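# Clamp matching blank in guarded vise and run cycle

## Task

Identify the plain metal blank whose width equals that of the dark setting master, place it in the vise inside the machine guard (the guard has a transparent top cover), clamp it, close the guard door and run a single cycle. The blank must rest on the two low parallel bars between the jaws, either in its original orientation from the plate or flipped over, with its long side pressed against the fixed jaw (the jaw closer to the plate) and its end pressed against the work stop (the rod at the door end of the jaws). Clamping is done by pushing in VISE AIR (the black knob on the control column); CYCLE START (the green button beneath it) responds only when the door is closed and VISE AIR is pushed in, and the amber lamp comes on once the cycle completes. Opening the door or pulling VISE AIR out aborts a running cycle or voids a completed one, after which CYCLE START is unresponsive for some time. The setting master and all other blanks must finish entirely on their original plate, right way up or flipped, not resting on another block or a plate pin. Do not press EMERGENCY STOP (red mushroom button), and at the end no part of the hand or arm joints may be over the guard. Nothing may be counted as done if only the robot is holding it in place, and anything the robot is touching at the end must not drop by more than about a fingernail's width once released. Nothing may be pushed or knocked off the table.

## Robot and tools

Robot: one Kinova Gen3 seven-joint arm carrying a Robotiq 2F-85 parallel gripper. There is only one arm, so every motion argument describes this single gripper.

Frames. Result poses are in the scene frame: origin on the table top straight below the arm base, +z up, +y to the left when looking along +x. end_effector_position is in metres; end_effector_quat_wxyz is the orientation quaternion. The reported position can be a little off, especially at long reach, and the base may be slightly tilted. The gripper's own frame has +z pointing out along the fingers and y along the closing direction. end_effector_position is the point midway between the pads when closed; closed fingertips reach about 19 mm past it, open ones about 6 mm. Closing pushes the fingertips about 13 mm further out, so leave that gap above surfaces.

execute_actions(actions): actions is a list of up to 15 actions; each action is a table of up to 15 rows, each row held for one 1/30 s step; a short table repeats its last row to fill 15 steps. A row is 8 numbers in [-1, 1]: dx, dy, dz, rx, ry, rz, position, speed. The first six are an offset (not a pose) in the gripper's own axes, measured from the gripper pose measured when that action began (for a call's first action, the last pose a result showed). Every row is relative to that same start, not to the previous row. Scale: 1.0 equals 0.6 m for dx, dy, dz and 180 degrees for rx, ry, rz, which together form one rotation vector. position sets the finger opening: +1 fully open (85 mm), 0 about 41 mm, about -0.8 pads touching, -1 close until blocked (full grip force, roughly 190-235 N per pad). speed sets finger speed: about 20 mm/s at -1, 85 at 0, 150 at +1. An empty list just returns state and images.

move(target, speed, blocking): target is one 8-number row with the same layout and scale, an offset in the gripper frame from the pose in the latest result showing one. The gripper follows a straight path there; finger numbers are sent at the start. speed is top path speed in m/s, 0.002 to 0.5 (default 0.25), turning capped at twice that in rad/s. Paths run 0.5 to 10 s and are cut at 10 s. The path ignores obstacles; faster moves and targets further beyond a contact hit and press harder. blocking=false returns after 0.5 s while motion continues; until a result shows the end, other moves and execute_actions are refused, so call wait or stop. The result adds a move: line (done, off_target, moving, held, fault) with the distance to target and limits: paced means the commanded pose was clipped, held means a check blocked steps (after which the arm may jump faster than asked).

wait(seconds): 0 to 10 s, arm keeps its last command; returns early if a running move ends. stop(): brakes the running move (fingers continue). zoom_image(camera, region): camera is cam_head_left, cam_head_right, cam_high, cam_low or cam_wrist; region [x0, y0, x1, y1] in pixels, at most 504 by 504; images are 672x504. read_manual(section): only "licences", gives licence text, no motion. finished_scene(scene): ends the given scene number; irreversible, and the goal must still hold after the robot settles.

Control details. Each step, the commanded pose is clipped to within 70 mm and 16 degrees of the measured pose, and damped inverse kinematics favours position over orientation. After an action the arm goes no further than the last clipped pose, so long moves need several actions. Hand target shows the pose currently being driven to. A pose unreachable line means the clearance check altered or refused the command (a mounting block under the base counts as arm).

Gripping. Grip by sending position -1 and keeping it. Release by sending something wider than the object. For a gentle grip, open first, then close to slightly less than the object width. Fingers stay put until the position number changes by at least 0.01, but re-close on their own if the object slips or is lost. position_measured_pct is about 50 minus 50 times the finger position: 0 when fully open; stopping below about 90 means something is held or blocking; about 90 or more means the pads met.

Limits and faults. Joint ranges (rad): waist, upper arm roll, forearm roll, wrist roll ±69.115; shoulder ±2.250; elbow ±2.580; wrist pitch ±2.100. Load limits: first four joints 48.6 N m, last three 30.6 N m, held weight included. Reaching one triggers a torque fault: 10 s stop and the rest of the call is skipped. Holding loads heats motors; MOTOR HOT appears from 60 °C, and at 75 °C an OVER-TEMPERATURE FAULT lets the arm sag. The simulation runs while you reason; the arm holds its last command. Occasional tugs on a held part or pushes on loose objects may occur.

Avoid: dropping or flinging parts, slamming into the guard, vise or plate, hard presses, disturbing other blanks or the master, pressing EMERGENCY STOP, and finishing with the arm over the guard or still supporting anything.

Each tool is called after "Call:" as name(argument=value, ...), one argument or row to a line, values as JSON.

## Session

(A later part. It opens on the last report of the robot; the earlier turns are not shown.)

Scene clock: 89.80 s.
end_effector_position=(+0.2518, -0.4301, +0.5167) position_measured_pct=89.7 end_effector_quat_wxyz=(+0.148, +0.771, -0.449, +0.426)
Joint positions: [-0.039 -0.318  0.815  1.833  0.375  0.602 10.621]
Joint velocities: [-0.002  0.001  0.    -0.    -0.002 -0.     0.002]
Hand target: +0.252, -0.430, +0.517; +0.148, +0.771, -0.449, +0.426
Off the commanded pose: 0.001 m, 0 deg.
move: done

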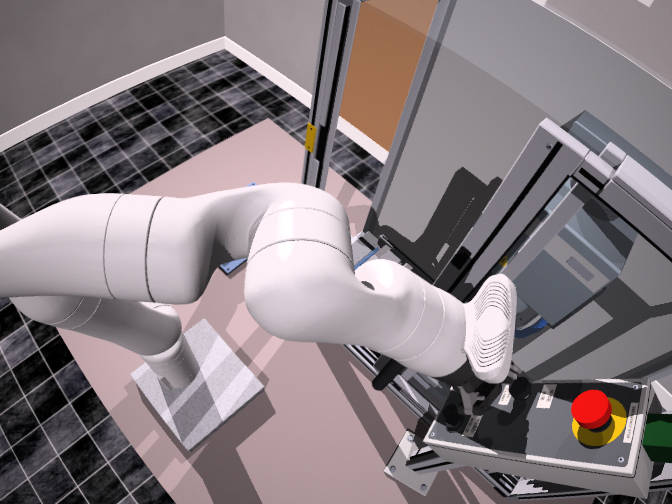

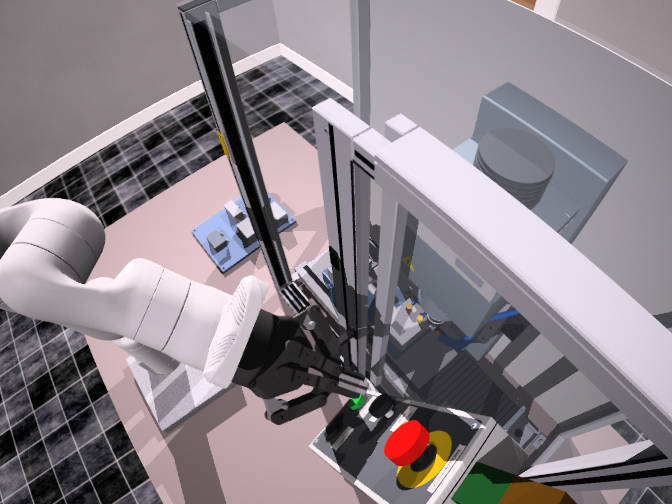

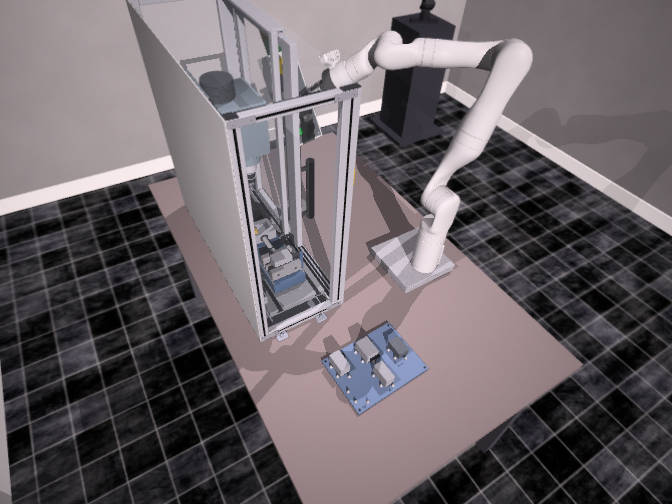

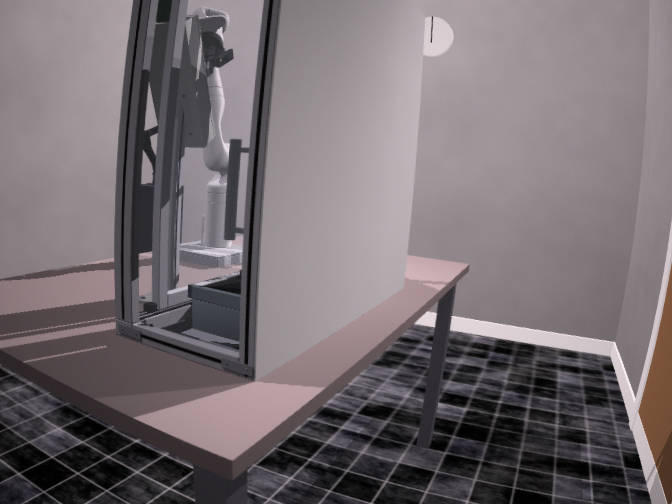

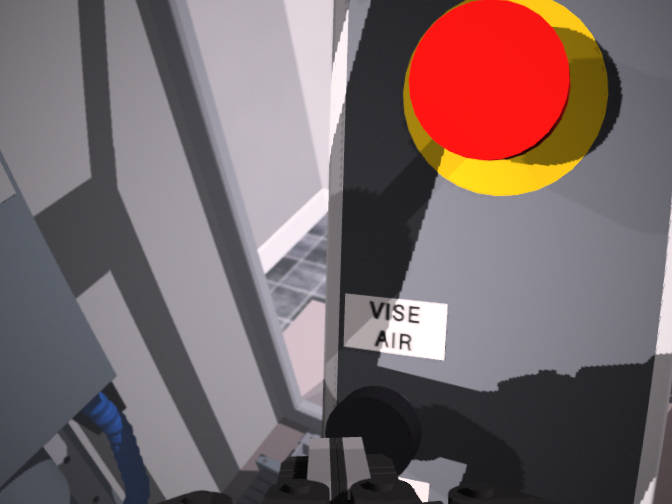

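Call:
move(
  target=[0.0066, 0.018, 0.0497, 0, 0, 0, -0.8, 0.5],
  speed=0.025,
)

Scene clock: 91.63 s.
end_effector_position=(+0.2602, -0.4558, +0.5010) position_measured_pct=89.7 end_effector_quat_wxyz=(+0.147, +0.771, -0.448, +0.427)
Joint positions: [-0.184 -0.273  1.022  1.826  0.303  0.527 10.713]
Joint velocities: [-0.006  0.003  0.007 -0.002 -0.005  0.     0.008]
Hand target: +0.260, -0.456, +0.500; +0.148, +0.771, -0.449, +0.426
Off the commanded pose: 0.001 m, 0 deg.
move: done

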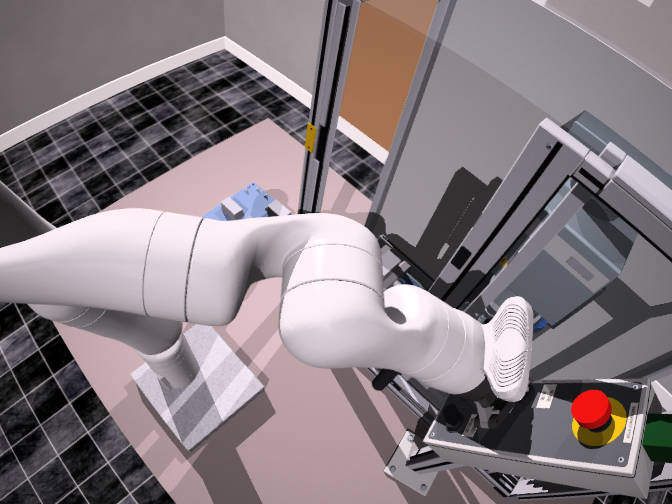

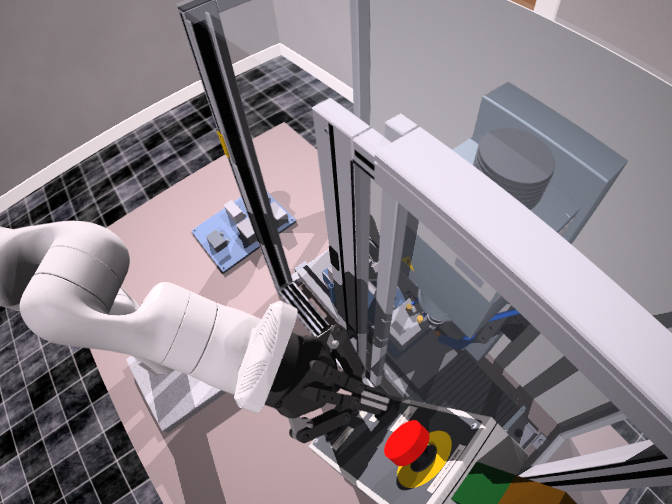

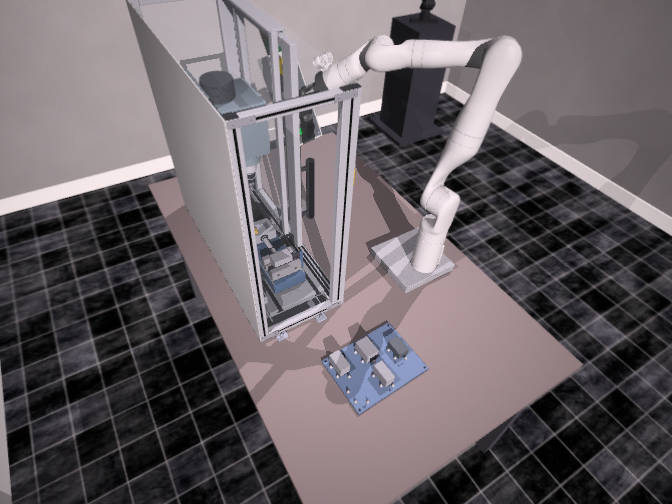

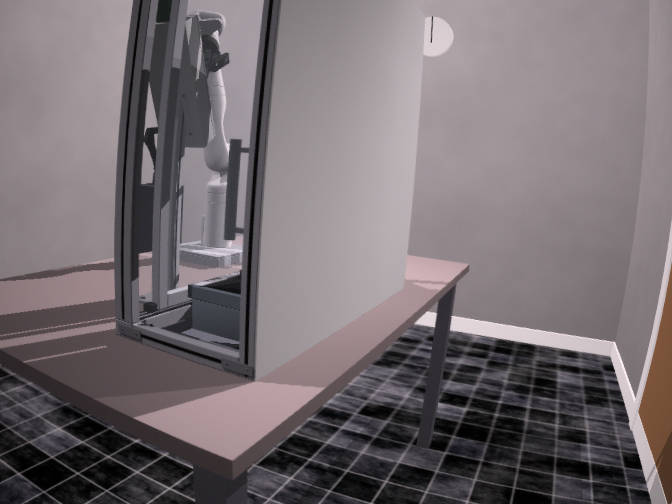

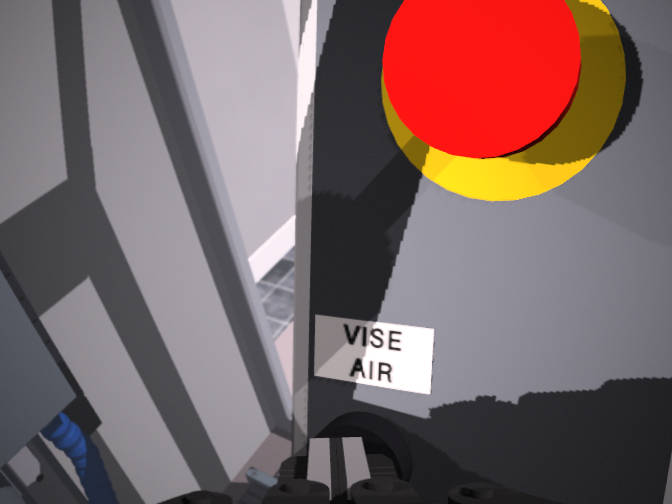

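Continue pushing another 8 mm.

Call:
move(
  target=[0.0017, 0.0045, 0.0124, 0, 0, 0, -0.8, 0.5],
  speed=0.015,
)

Scene clock: 92.53 s.
end_effector_position=(+0.2691, -0.4563, +0.5013) position_measured_pct=89.7 end_effector_quat_wxyz=(+0.139, +0.773, -0.443, +0.433)
Joint positions: [-0.229 -0.27   1.065  1.82   0.271  0.514 10.743]
Joint velocities: [ 0.005  0.003  0.001 -0.    -0.02  -0.002  0.018]
Hand target: +0.262, -0.462, +0.497; +0.147, +0.771, -0.448, +0.427
Off the commanded pose: 0.010 m, 1 deg.
move: off_target

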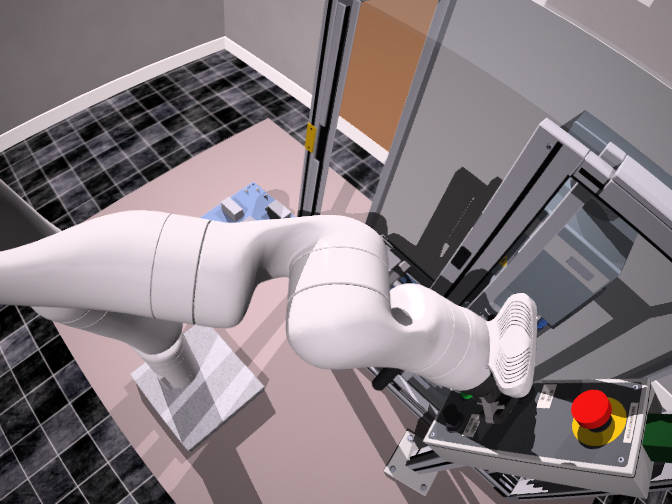

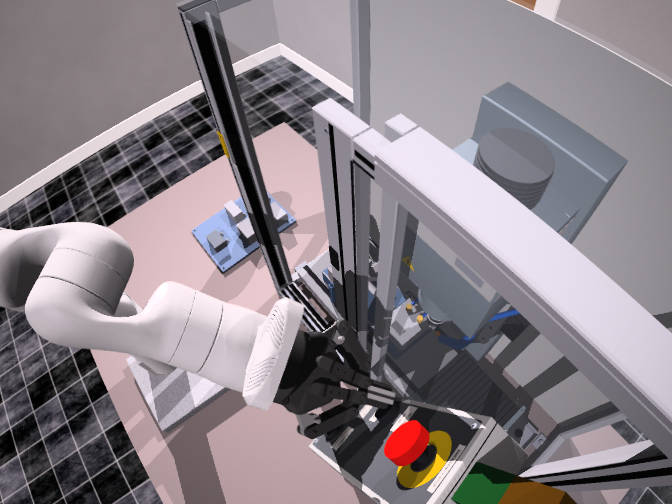

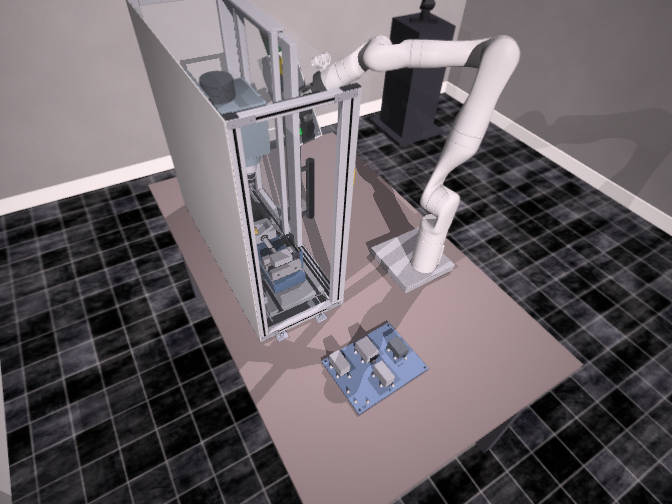

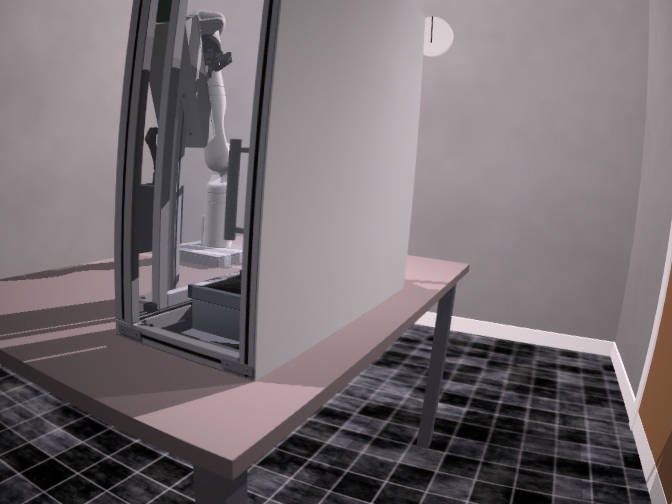

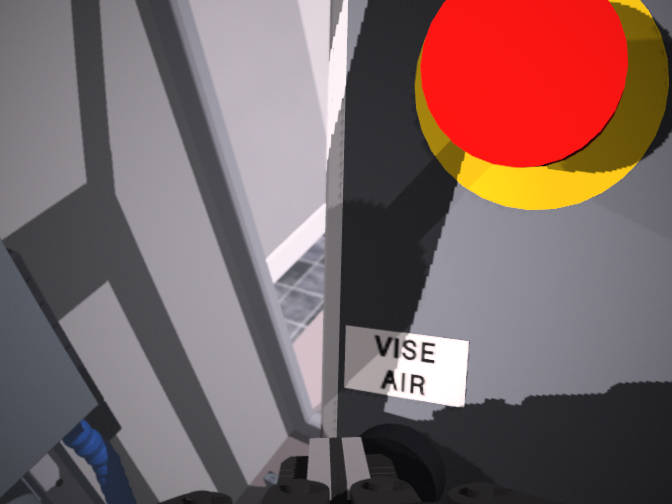

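Bottomed out. Back off.

Call:
move(
  target=[-0.01, -0.01, -0.1, 0, 0, 0, -0.8, 0.5],
  speed=0.1,
)

Call:
zoom_image(
  camera="cam_high",
  region=[230, 210, 330, 310],
)

Scene clock: 93.87 s.
end_effector_position=(+0.2398, -0.4135, +0.5332) position_measured_pct=89.7 end_effector_quat_wxyz=(+0.140, +0.772, -0.443, +0.433)
Joint positions: [ 0.001 -0.383  0.735  1.822  0.391  0.67  10.616]
Joint velocities: [ 0.003 -0.002  0.    -0.     0.001  0.    -0.001]
Hand target: +0.240, -0.414, +0.533; +0.140, +0.772, -0.443, +0.433
Off the commanded pose: 0.000 m, 0 deg.
move: done

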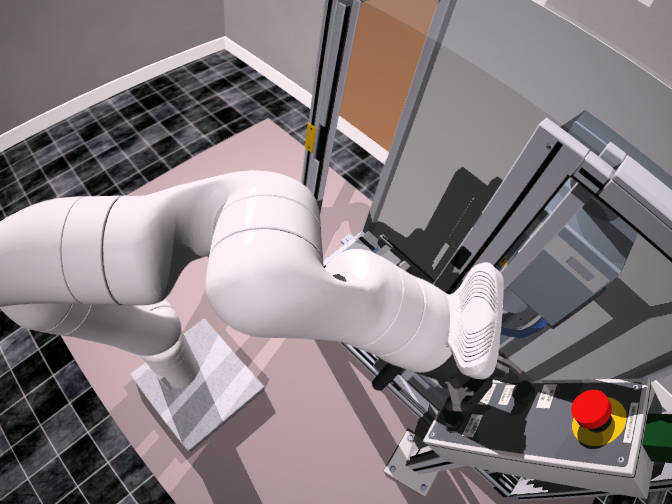

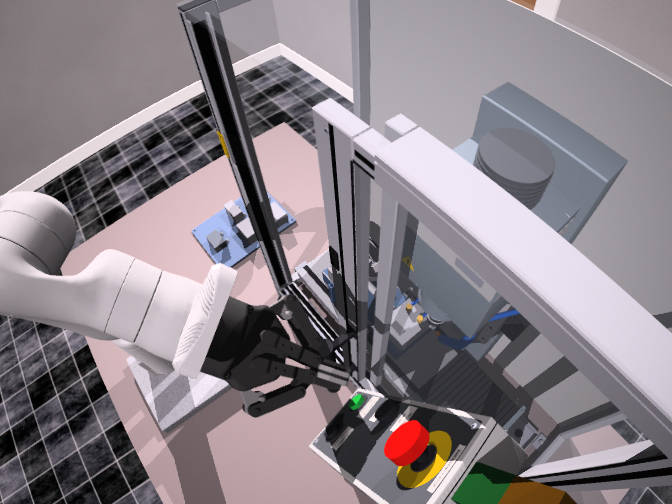

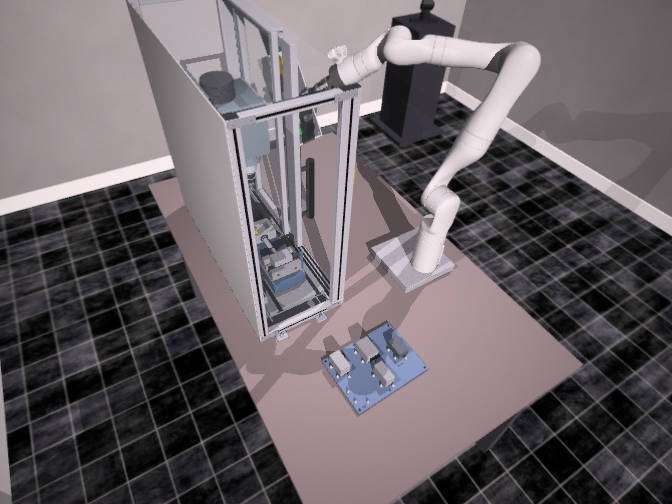

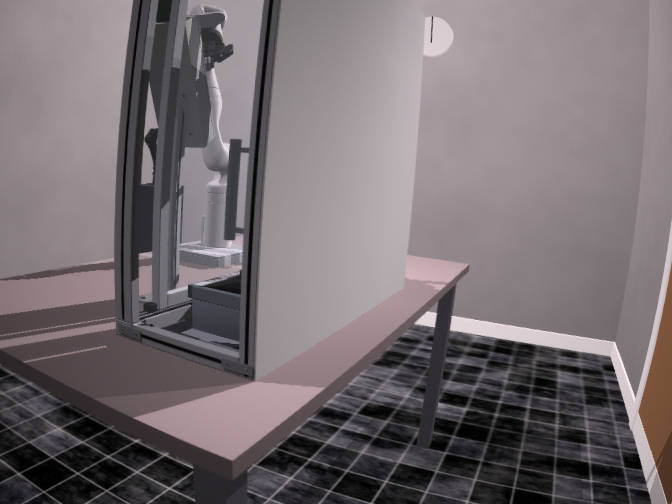

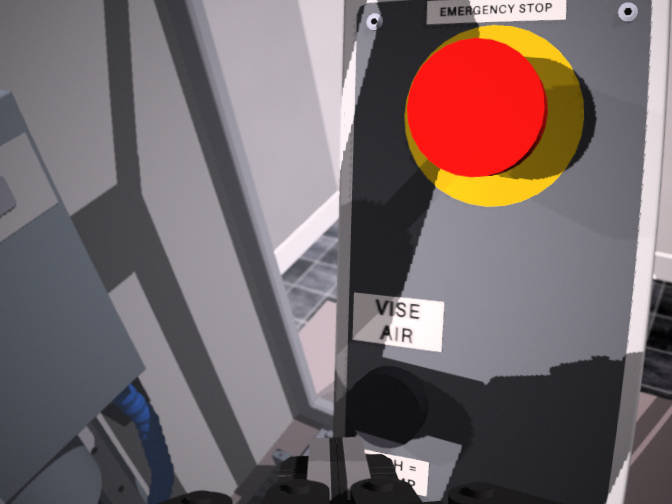

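Region (230, 210, 330, 310) of cam_high's 672x504 image, scaled by 5.040, with more detail than that image has.

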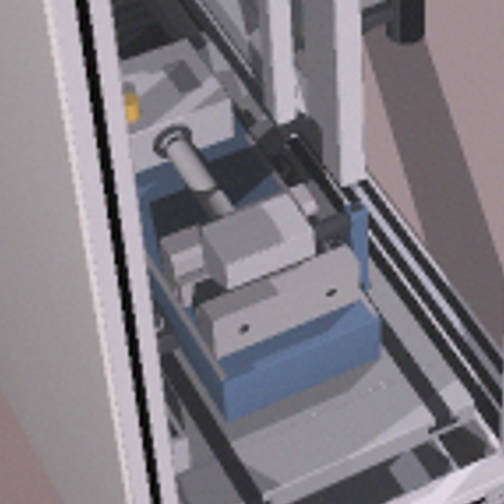

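Call:
move(
  target=[-0.275, -0.046, 0.067, 0.178, -0.122, -0.254, 0.2, 0.5],
  speed=0.3,
)

Scene clock: 96.83 s.
end_effector_position=(+0.2457, -0.3291, +0.3835) position_measured_pct=40.1 end_effector_quat_wxyz=(-0.001, +0.954, -0.000, +0.300)
Joint positions: [-0.713 -0.771  1.16   1.823  0.438  1.104 11.451]
Joint velocities: [-0.009 -0.001  0.002 -0.001 -0.003 -0.002  0.004]
Hand target: +0.246, -0.329, +0.383; -0.002, +0.954, +0.000, +0.300
Off the commanded pose: 0.000 m, 0 deg.
move: done

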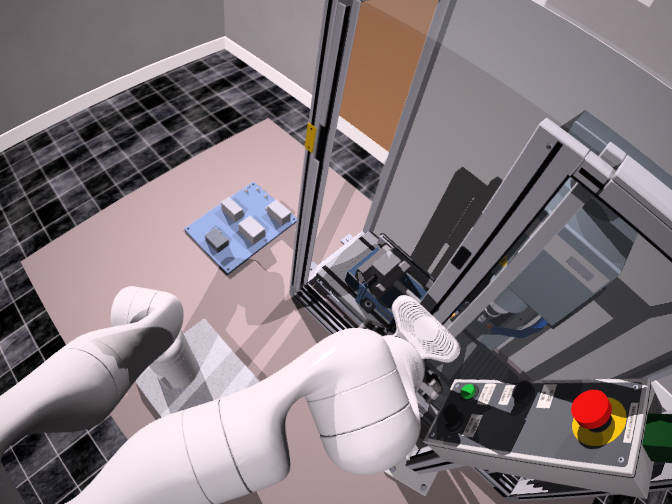

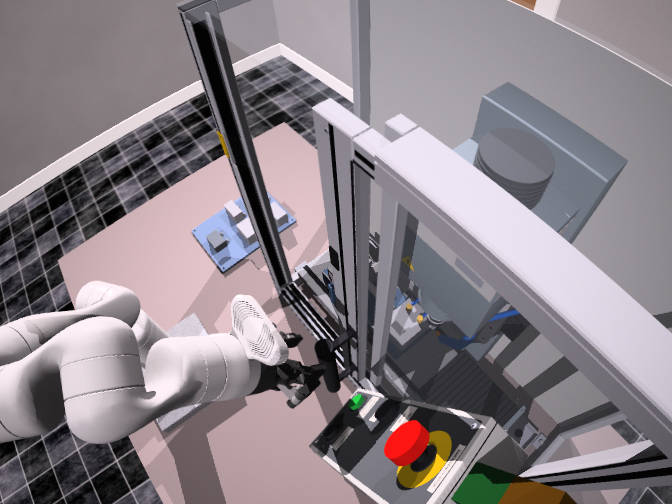

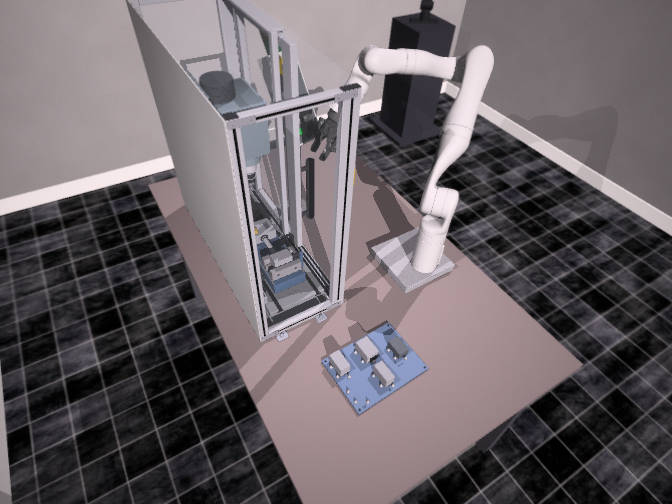

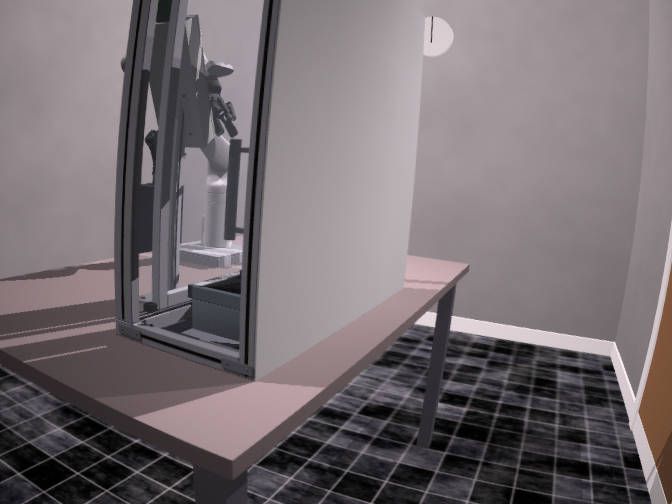

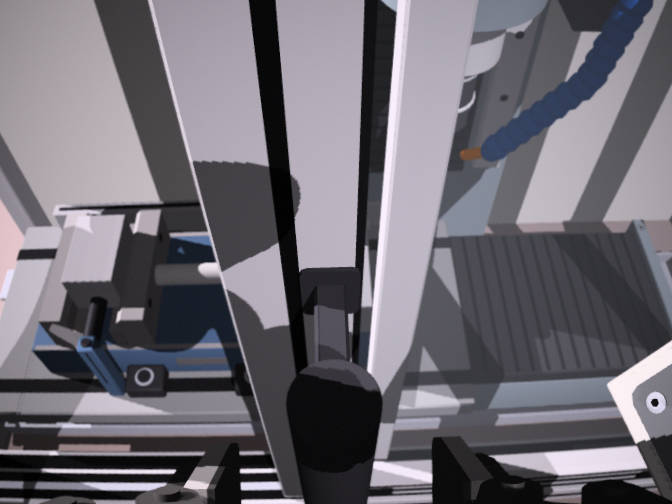

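Call:
zoom_image(
  camera="cam_wrist",
  region=[20, 190, 240, 410],
)

Call:
move(
  target=[0, 0, 0.1, 0, 0, 0, 0.0, 0.0],
  speed=0.1,
)

Region (20, 190, 240, 410) of cam_wrist's 672x504 image, scaled by 2.291.

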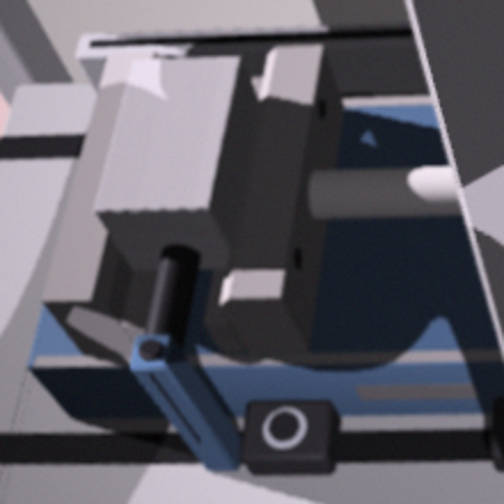

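Scene clock: 97.87 s.
end_effector_position=(+0.2799, -0.3290, +0.3343) position_measured_pct=49.6 end_effector_quat_wxyz=(-0.001, +0.954, -0.001, +0.300)
Joint positions: [-0.832 -0.774  1.292  1.917  0.509  0.935 11.397]
Joint velocities: [-0.007  0.001 -0.001  0.     0.    -0.001  0.001]
Hand target: +0.280, -0.329, +0.334; -0.001, +0.954, -0.000, +0.300
Off the commanded pose: 0.000 m, 0 deg.
move: done

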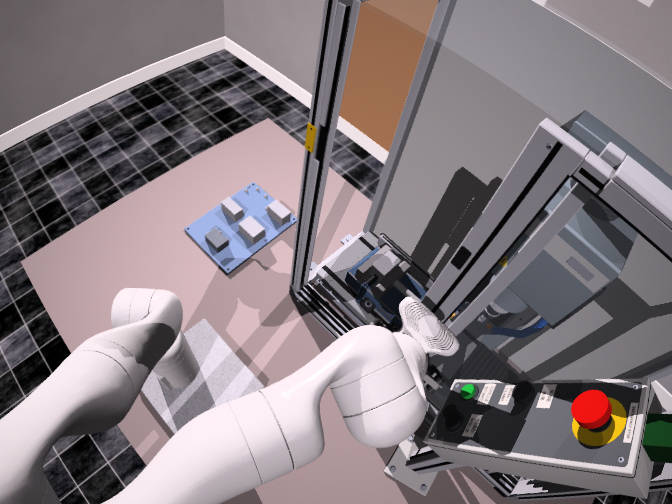

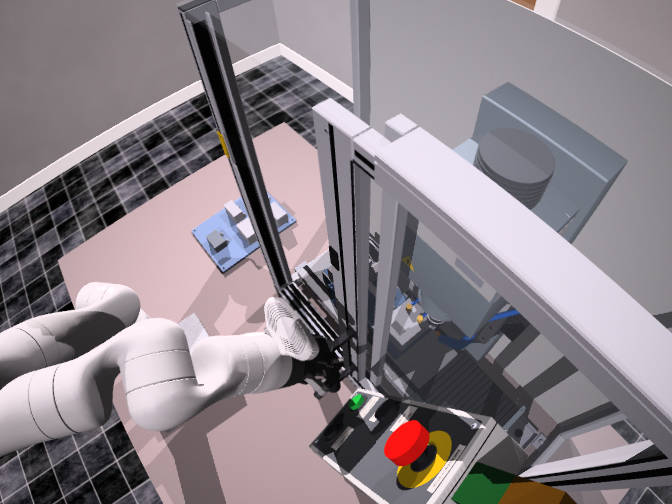

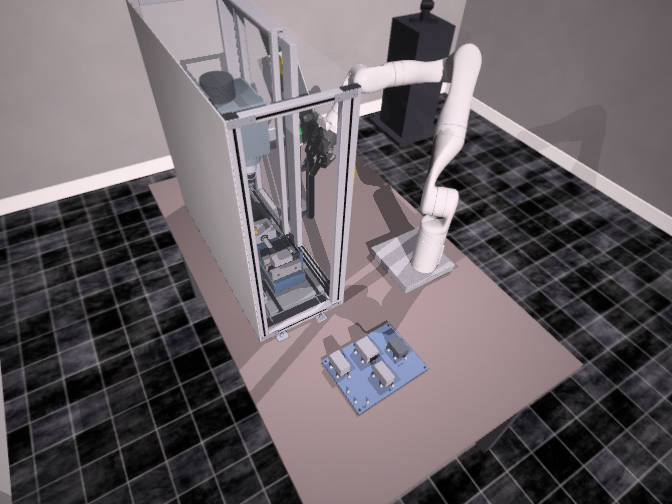

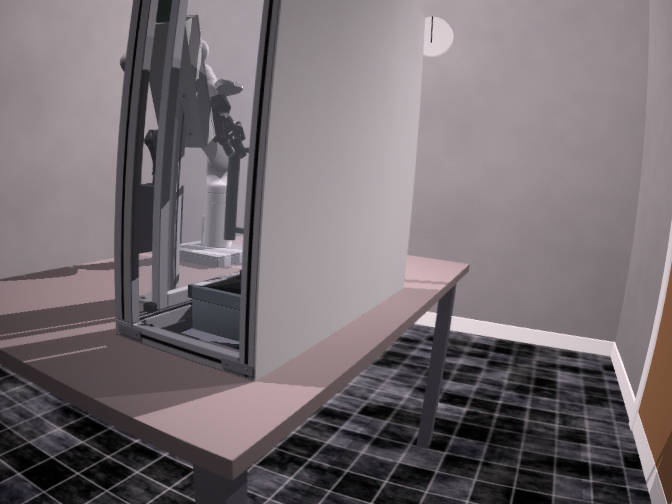

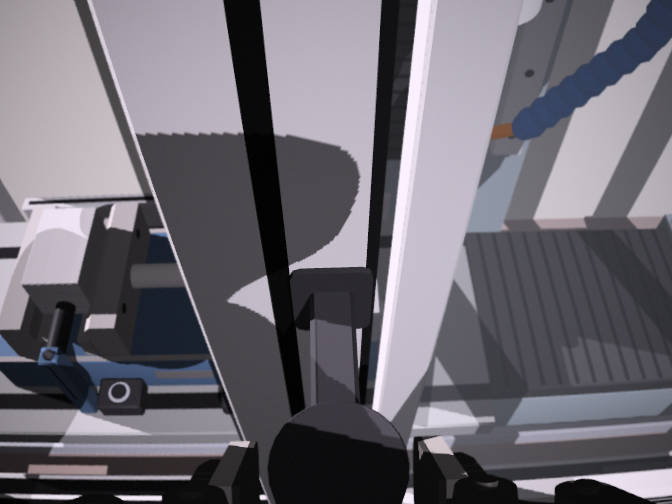

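Call:
move(
  target=[0, -0.41, 0, 0, 0, 0, -0.18, 0.0],
  speed=0.1,
)

Scene clock: 100.83 s.
end_effector_position=(+0.2800, -0.0833, +0.3355) position_measured_pct=58.7 end_effector_quat_wxyz=(-0.001, +0.954, -0.000, +0.299)
Joint positions: [-0.435 -0.569  0.434  2.352  0.323  0.716 10.844]
Joint velocities: [-0.001 -0.001 -0.001 -0.002  0.003 -0.001 -0.006]
Hand target: +0.281, -0.083, +0.336; -0.001, +0.954, +0.000, +0.301
Off the commanded pose: 0.001 m, 0 deg.
move: done

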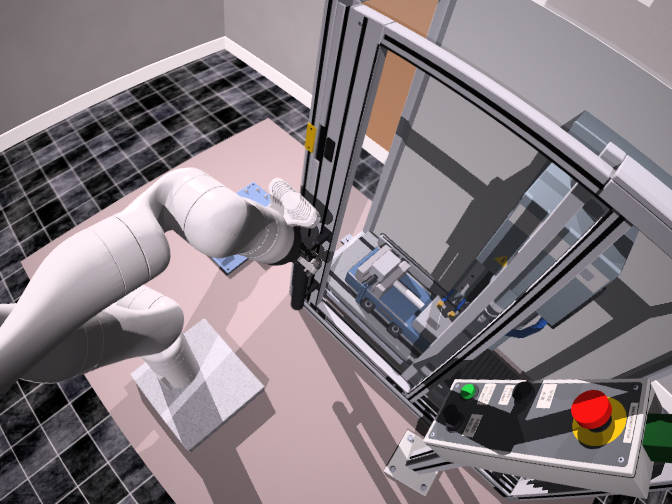

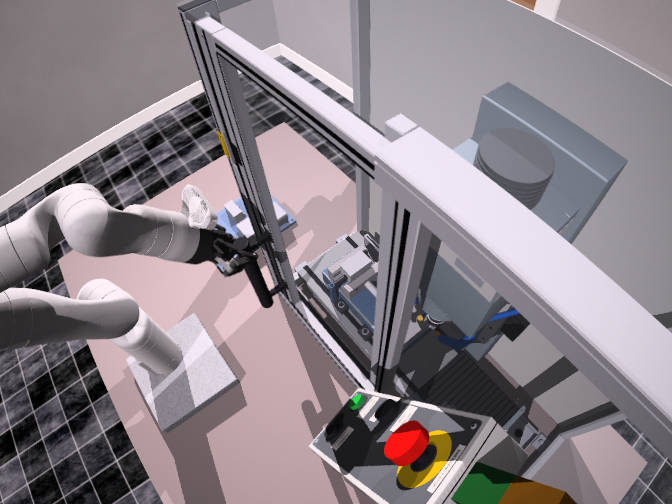

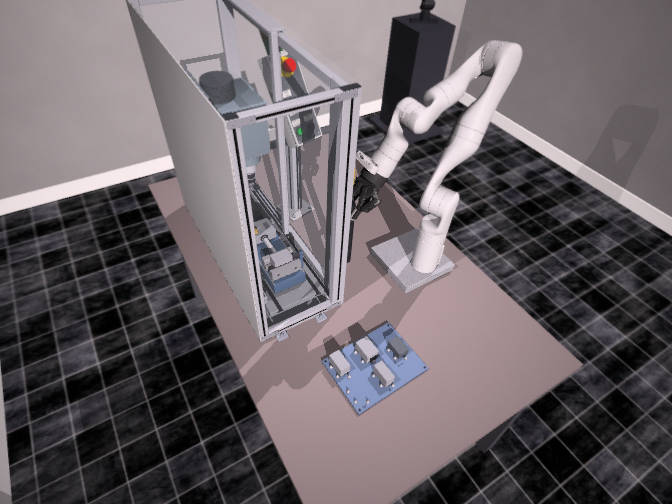

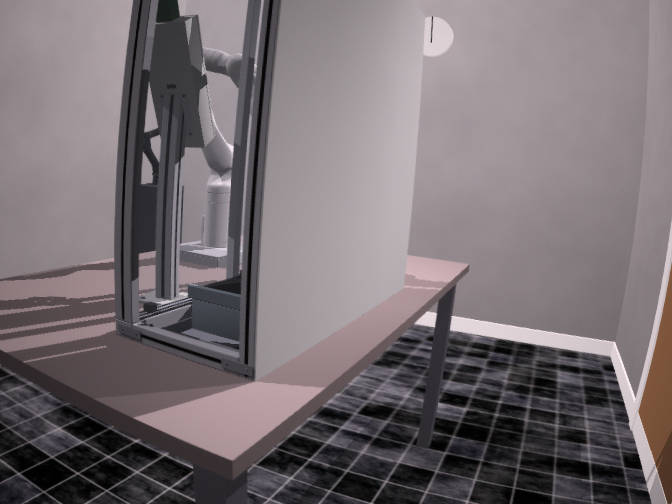

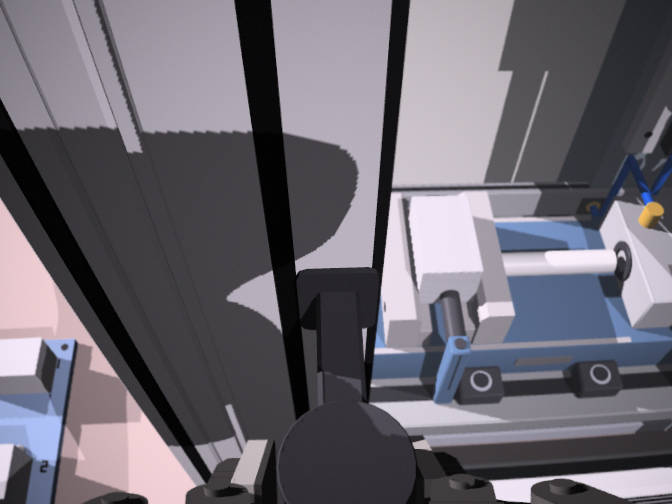

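Call:
move(
  target=[0, -0.028, 0, 0, 0, 0, -0.18, 0.0],
  speed=0.02,
)

Scene clock: 102.00 s.
end_effector_position=(+0.2800, -0.0695, +0.3355) position_measured_pct=58.7 end_effector_quat_wxyz=(+0.001, +0.954, -0.002, +0.299)
Joint positions: [-0.416 -0.558  0.361  2.362  0.322  0.712 10.782]
Joint velocities: [-0.006 -0.002  0.002 -0.001  0.009  0.002 -0.013]
Hand target: +0.280, -0.066, +0.336; -0.001, +0.954, -0.000, +0.300
Off the commanded pose: 0.003 m, 0 deg.
move: done

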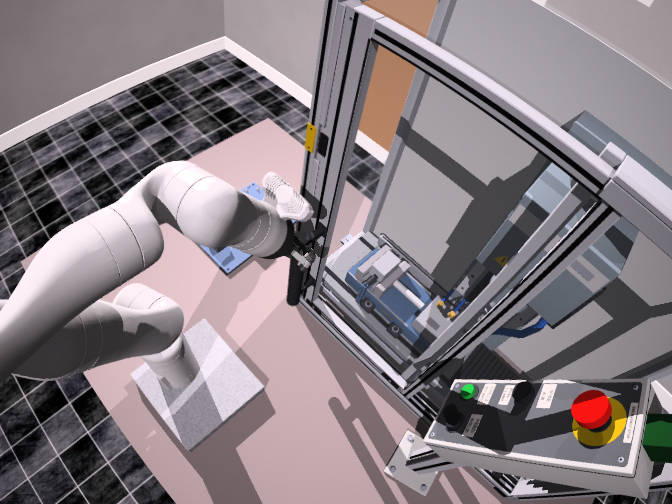

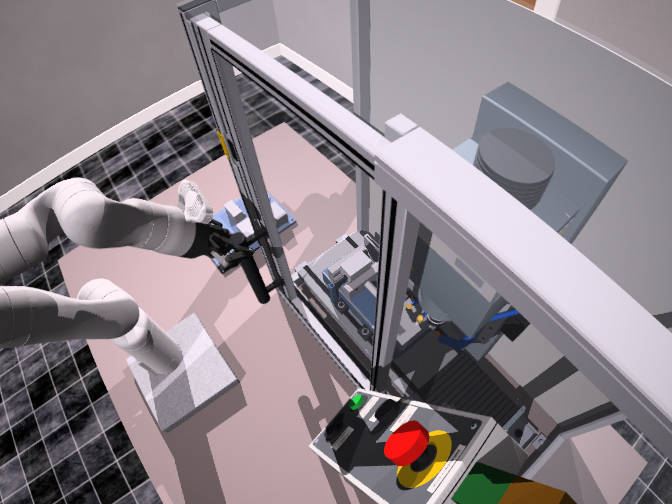

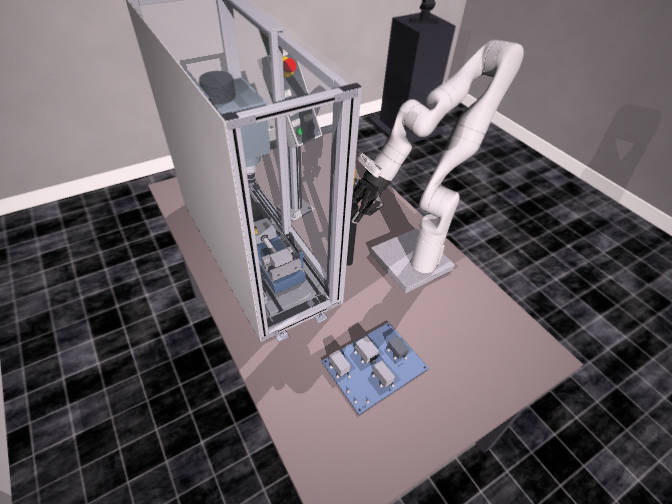

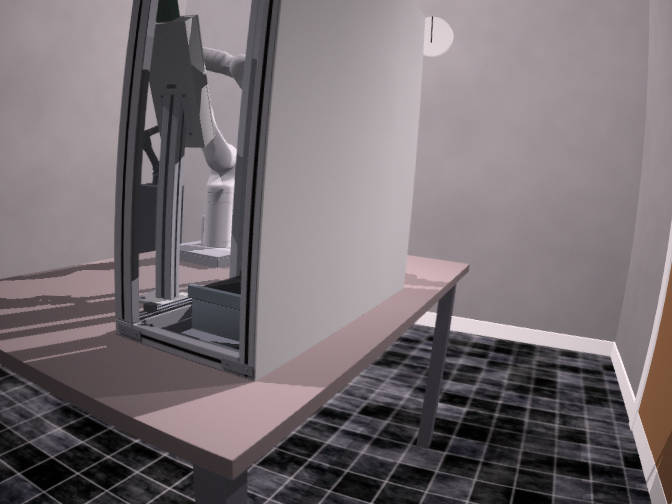

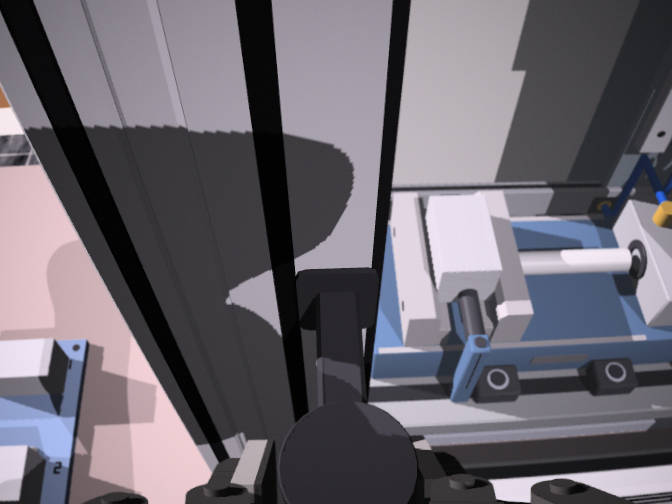

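Door shut. Open fingers and retract.

Call:
move(
  target=[0, 0.003, -0.11, 0, 0, 0, 0.2, 1.0],
  speed=0.12,
)

Scene clock: 103.00 s.
end_effector_position=(+0.2424, -0.0713, +0.3897) position_measured_pct=40.1 end_effector_quat_wxyz=(+0.002, +0.954, -0.003, +0.299)
Joint positions: [-0.374 -0.696  0.256  2.226  0.274  0.995 10.804]
Joint velocities: [ 0.003 -0.006 -0.001 -0.001  0.     0.    -0.   ]
Hand target: +0.242, -0.071, +0.390; +0.002, +0.954, -0.003, +0.299
Off the commanded pose: 0.000 m, 0 deg.
move: done

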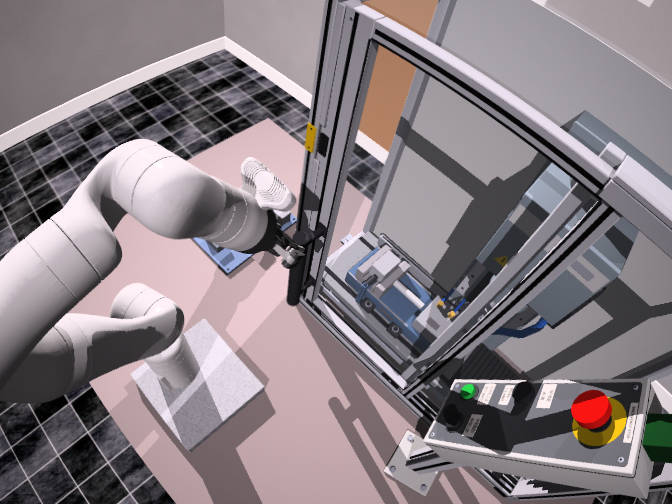

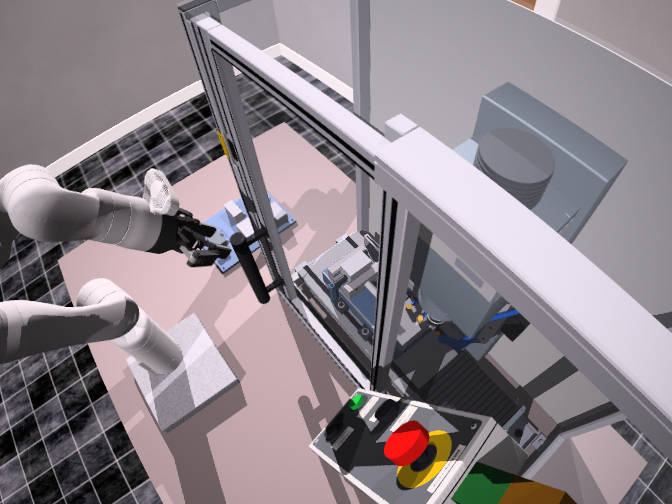

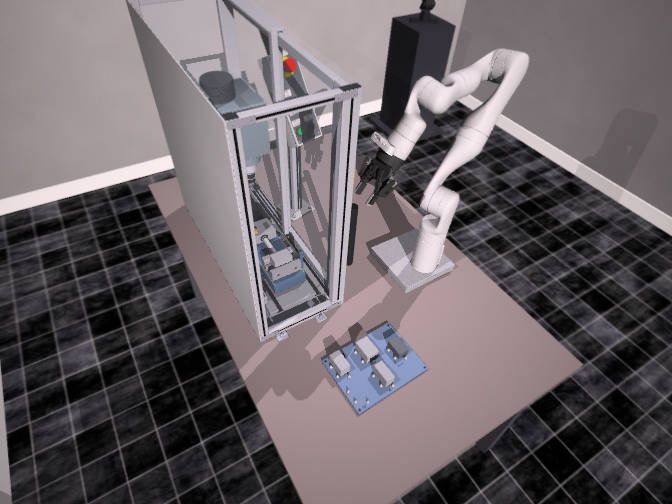

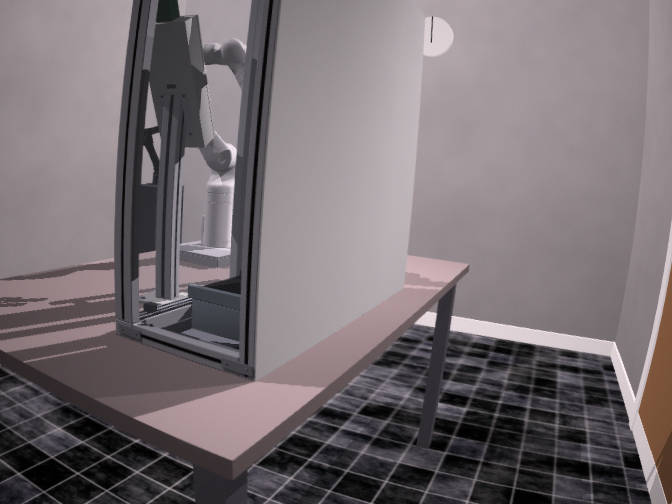

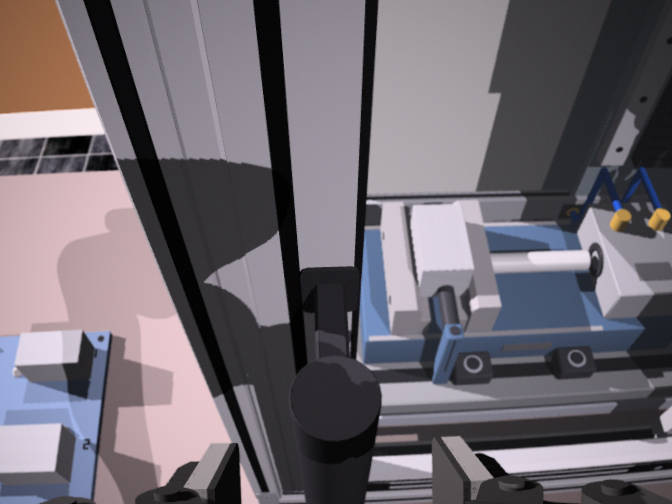

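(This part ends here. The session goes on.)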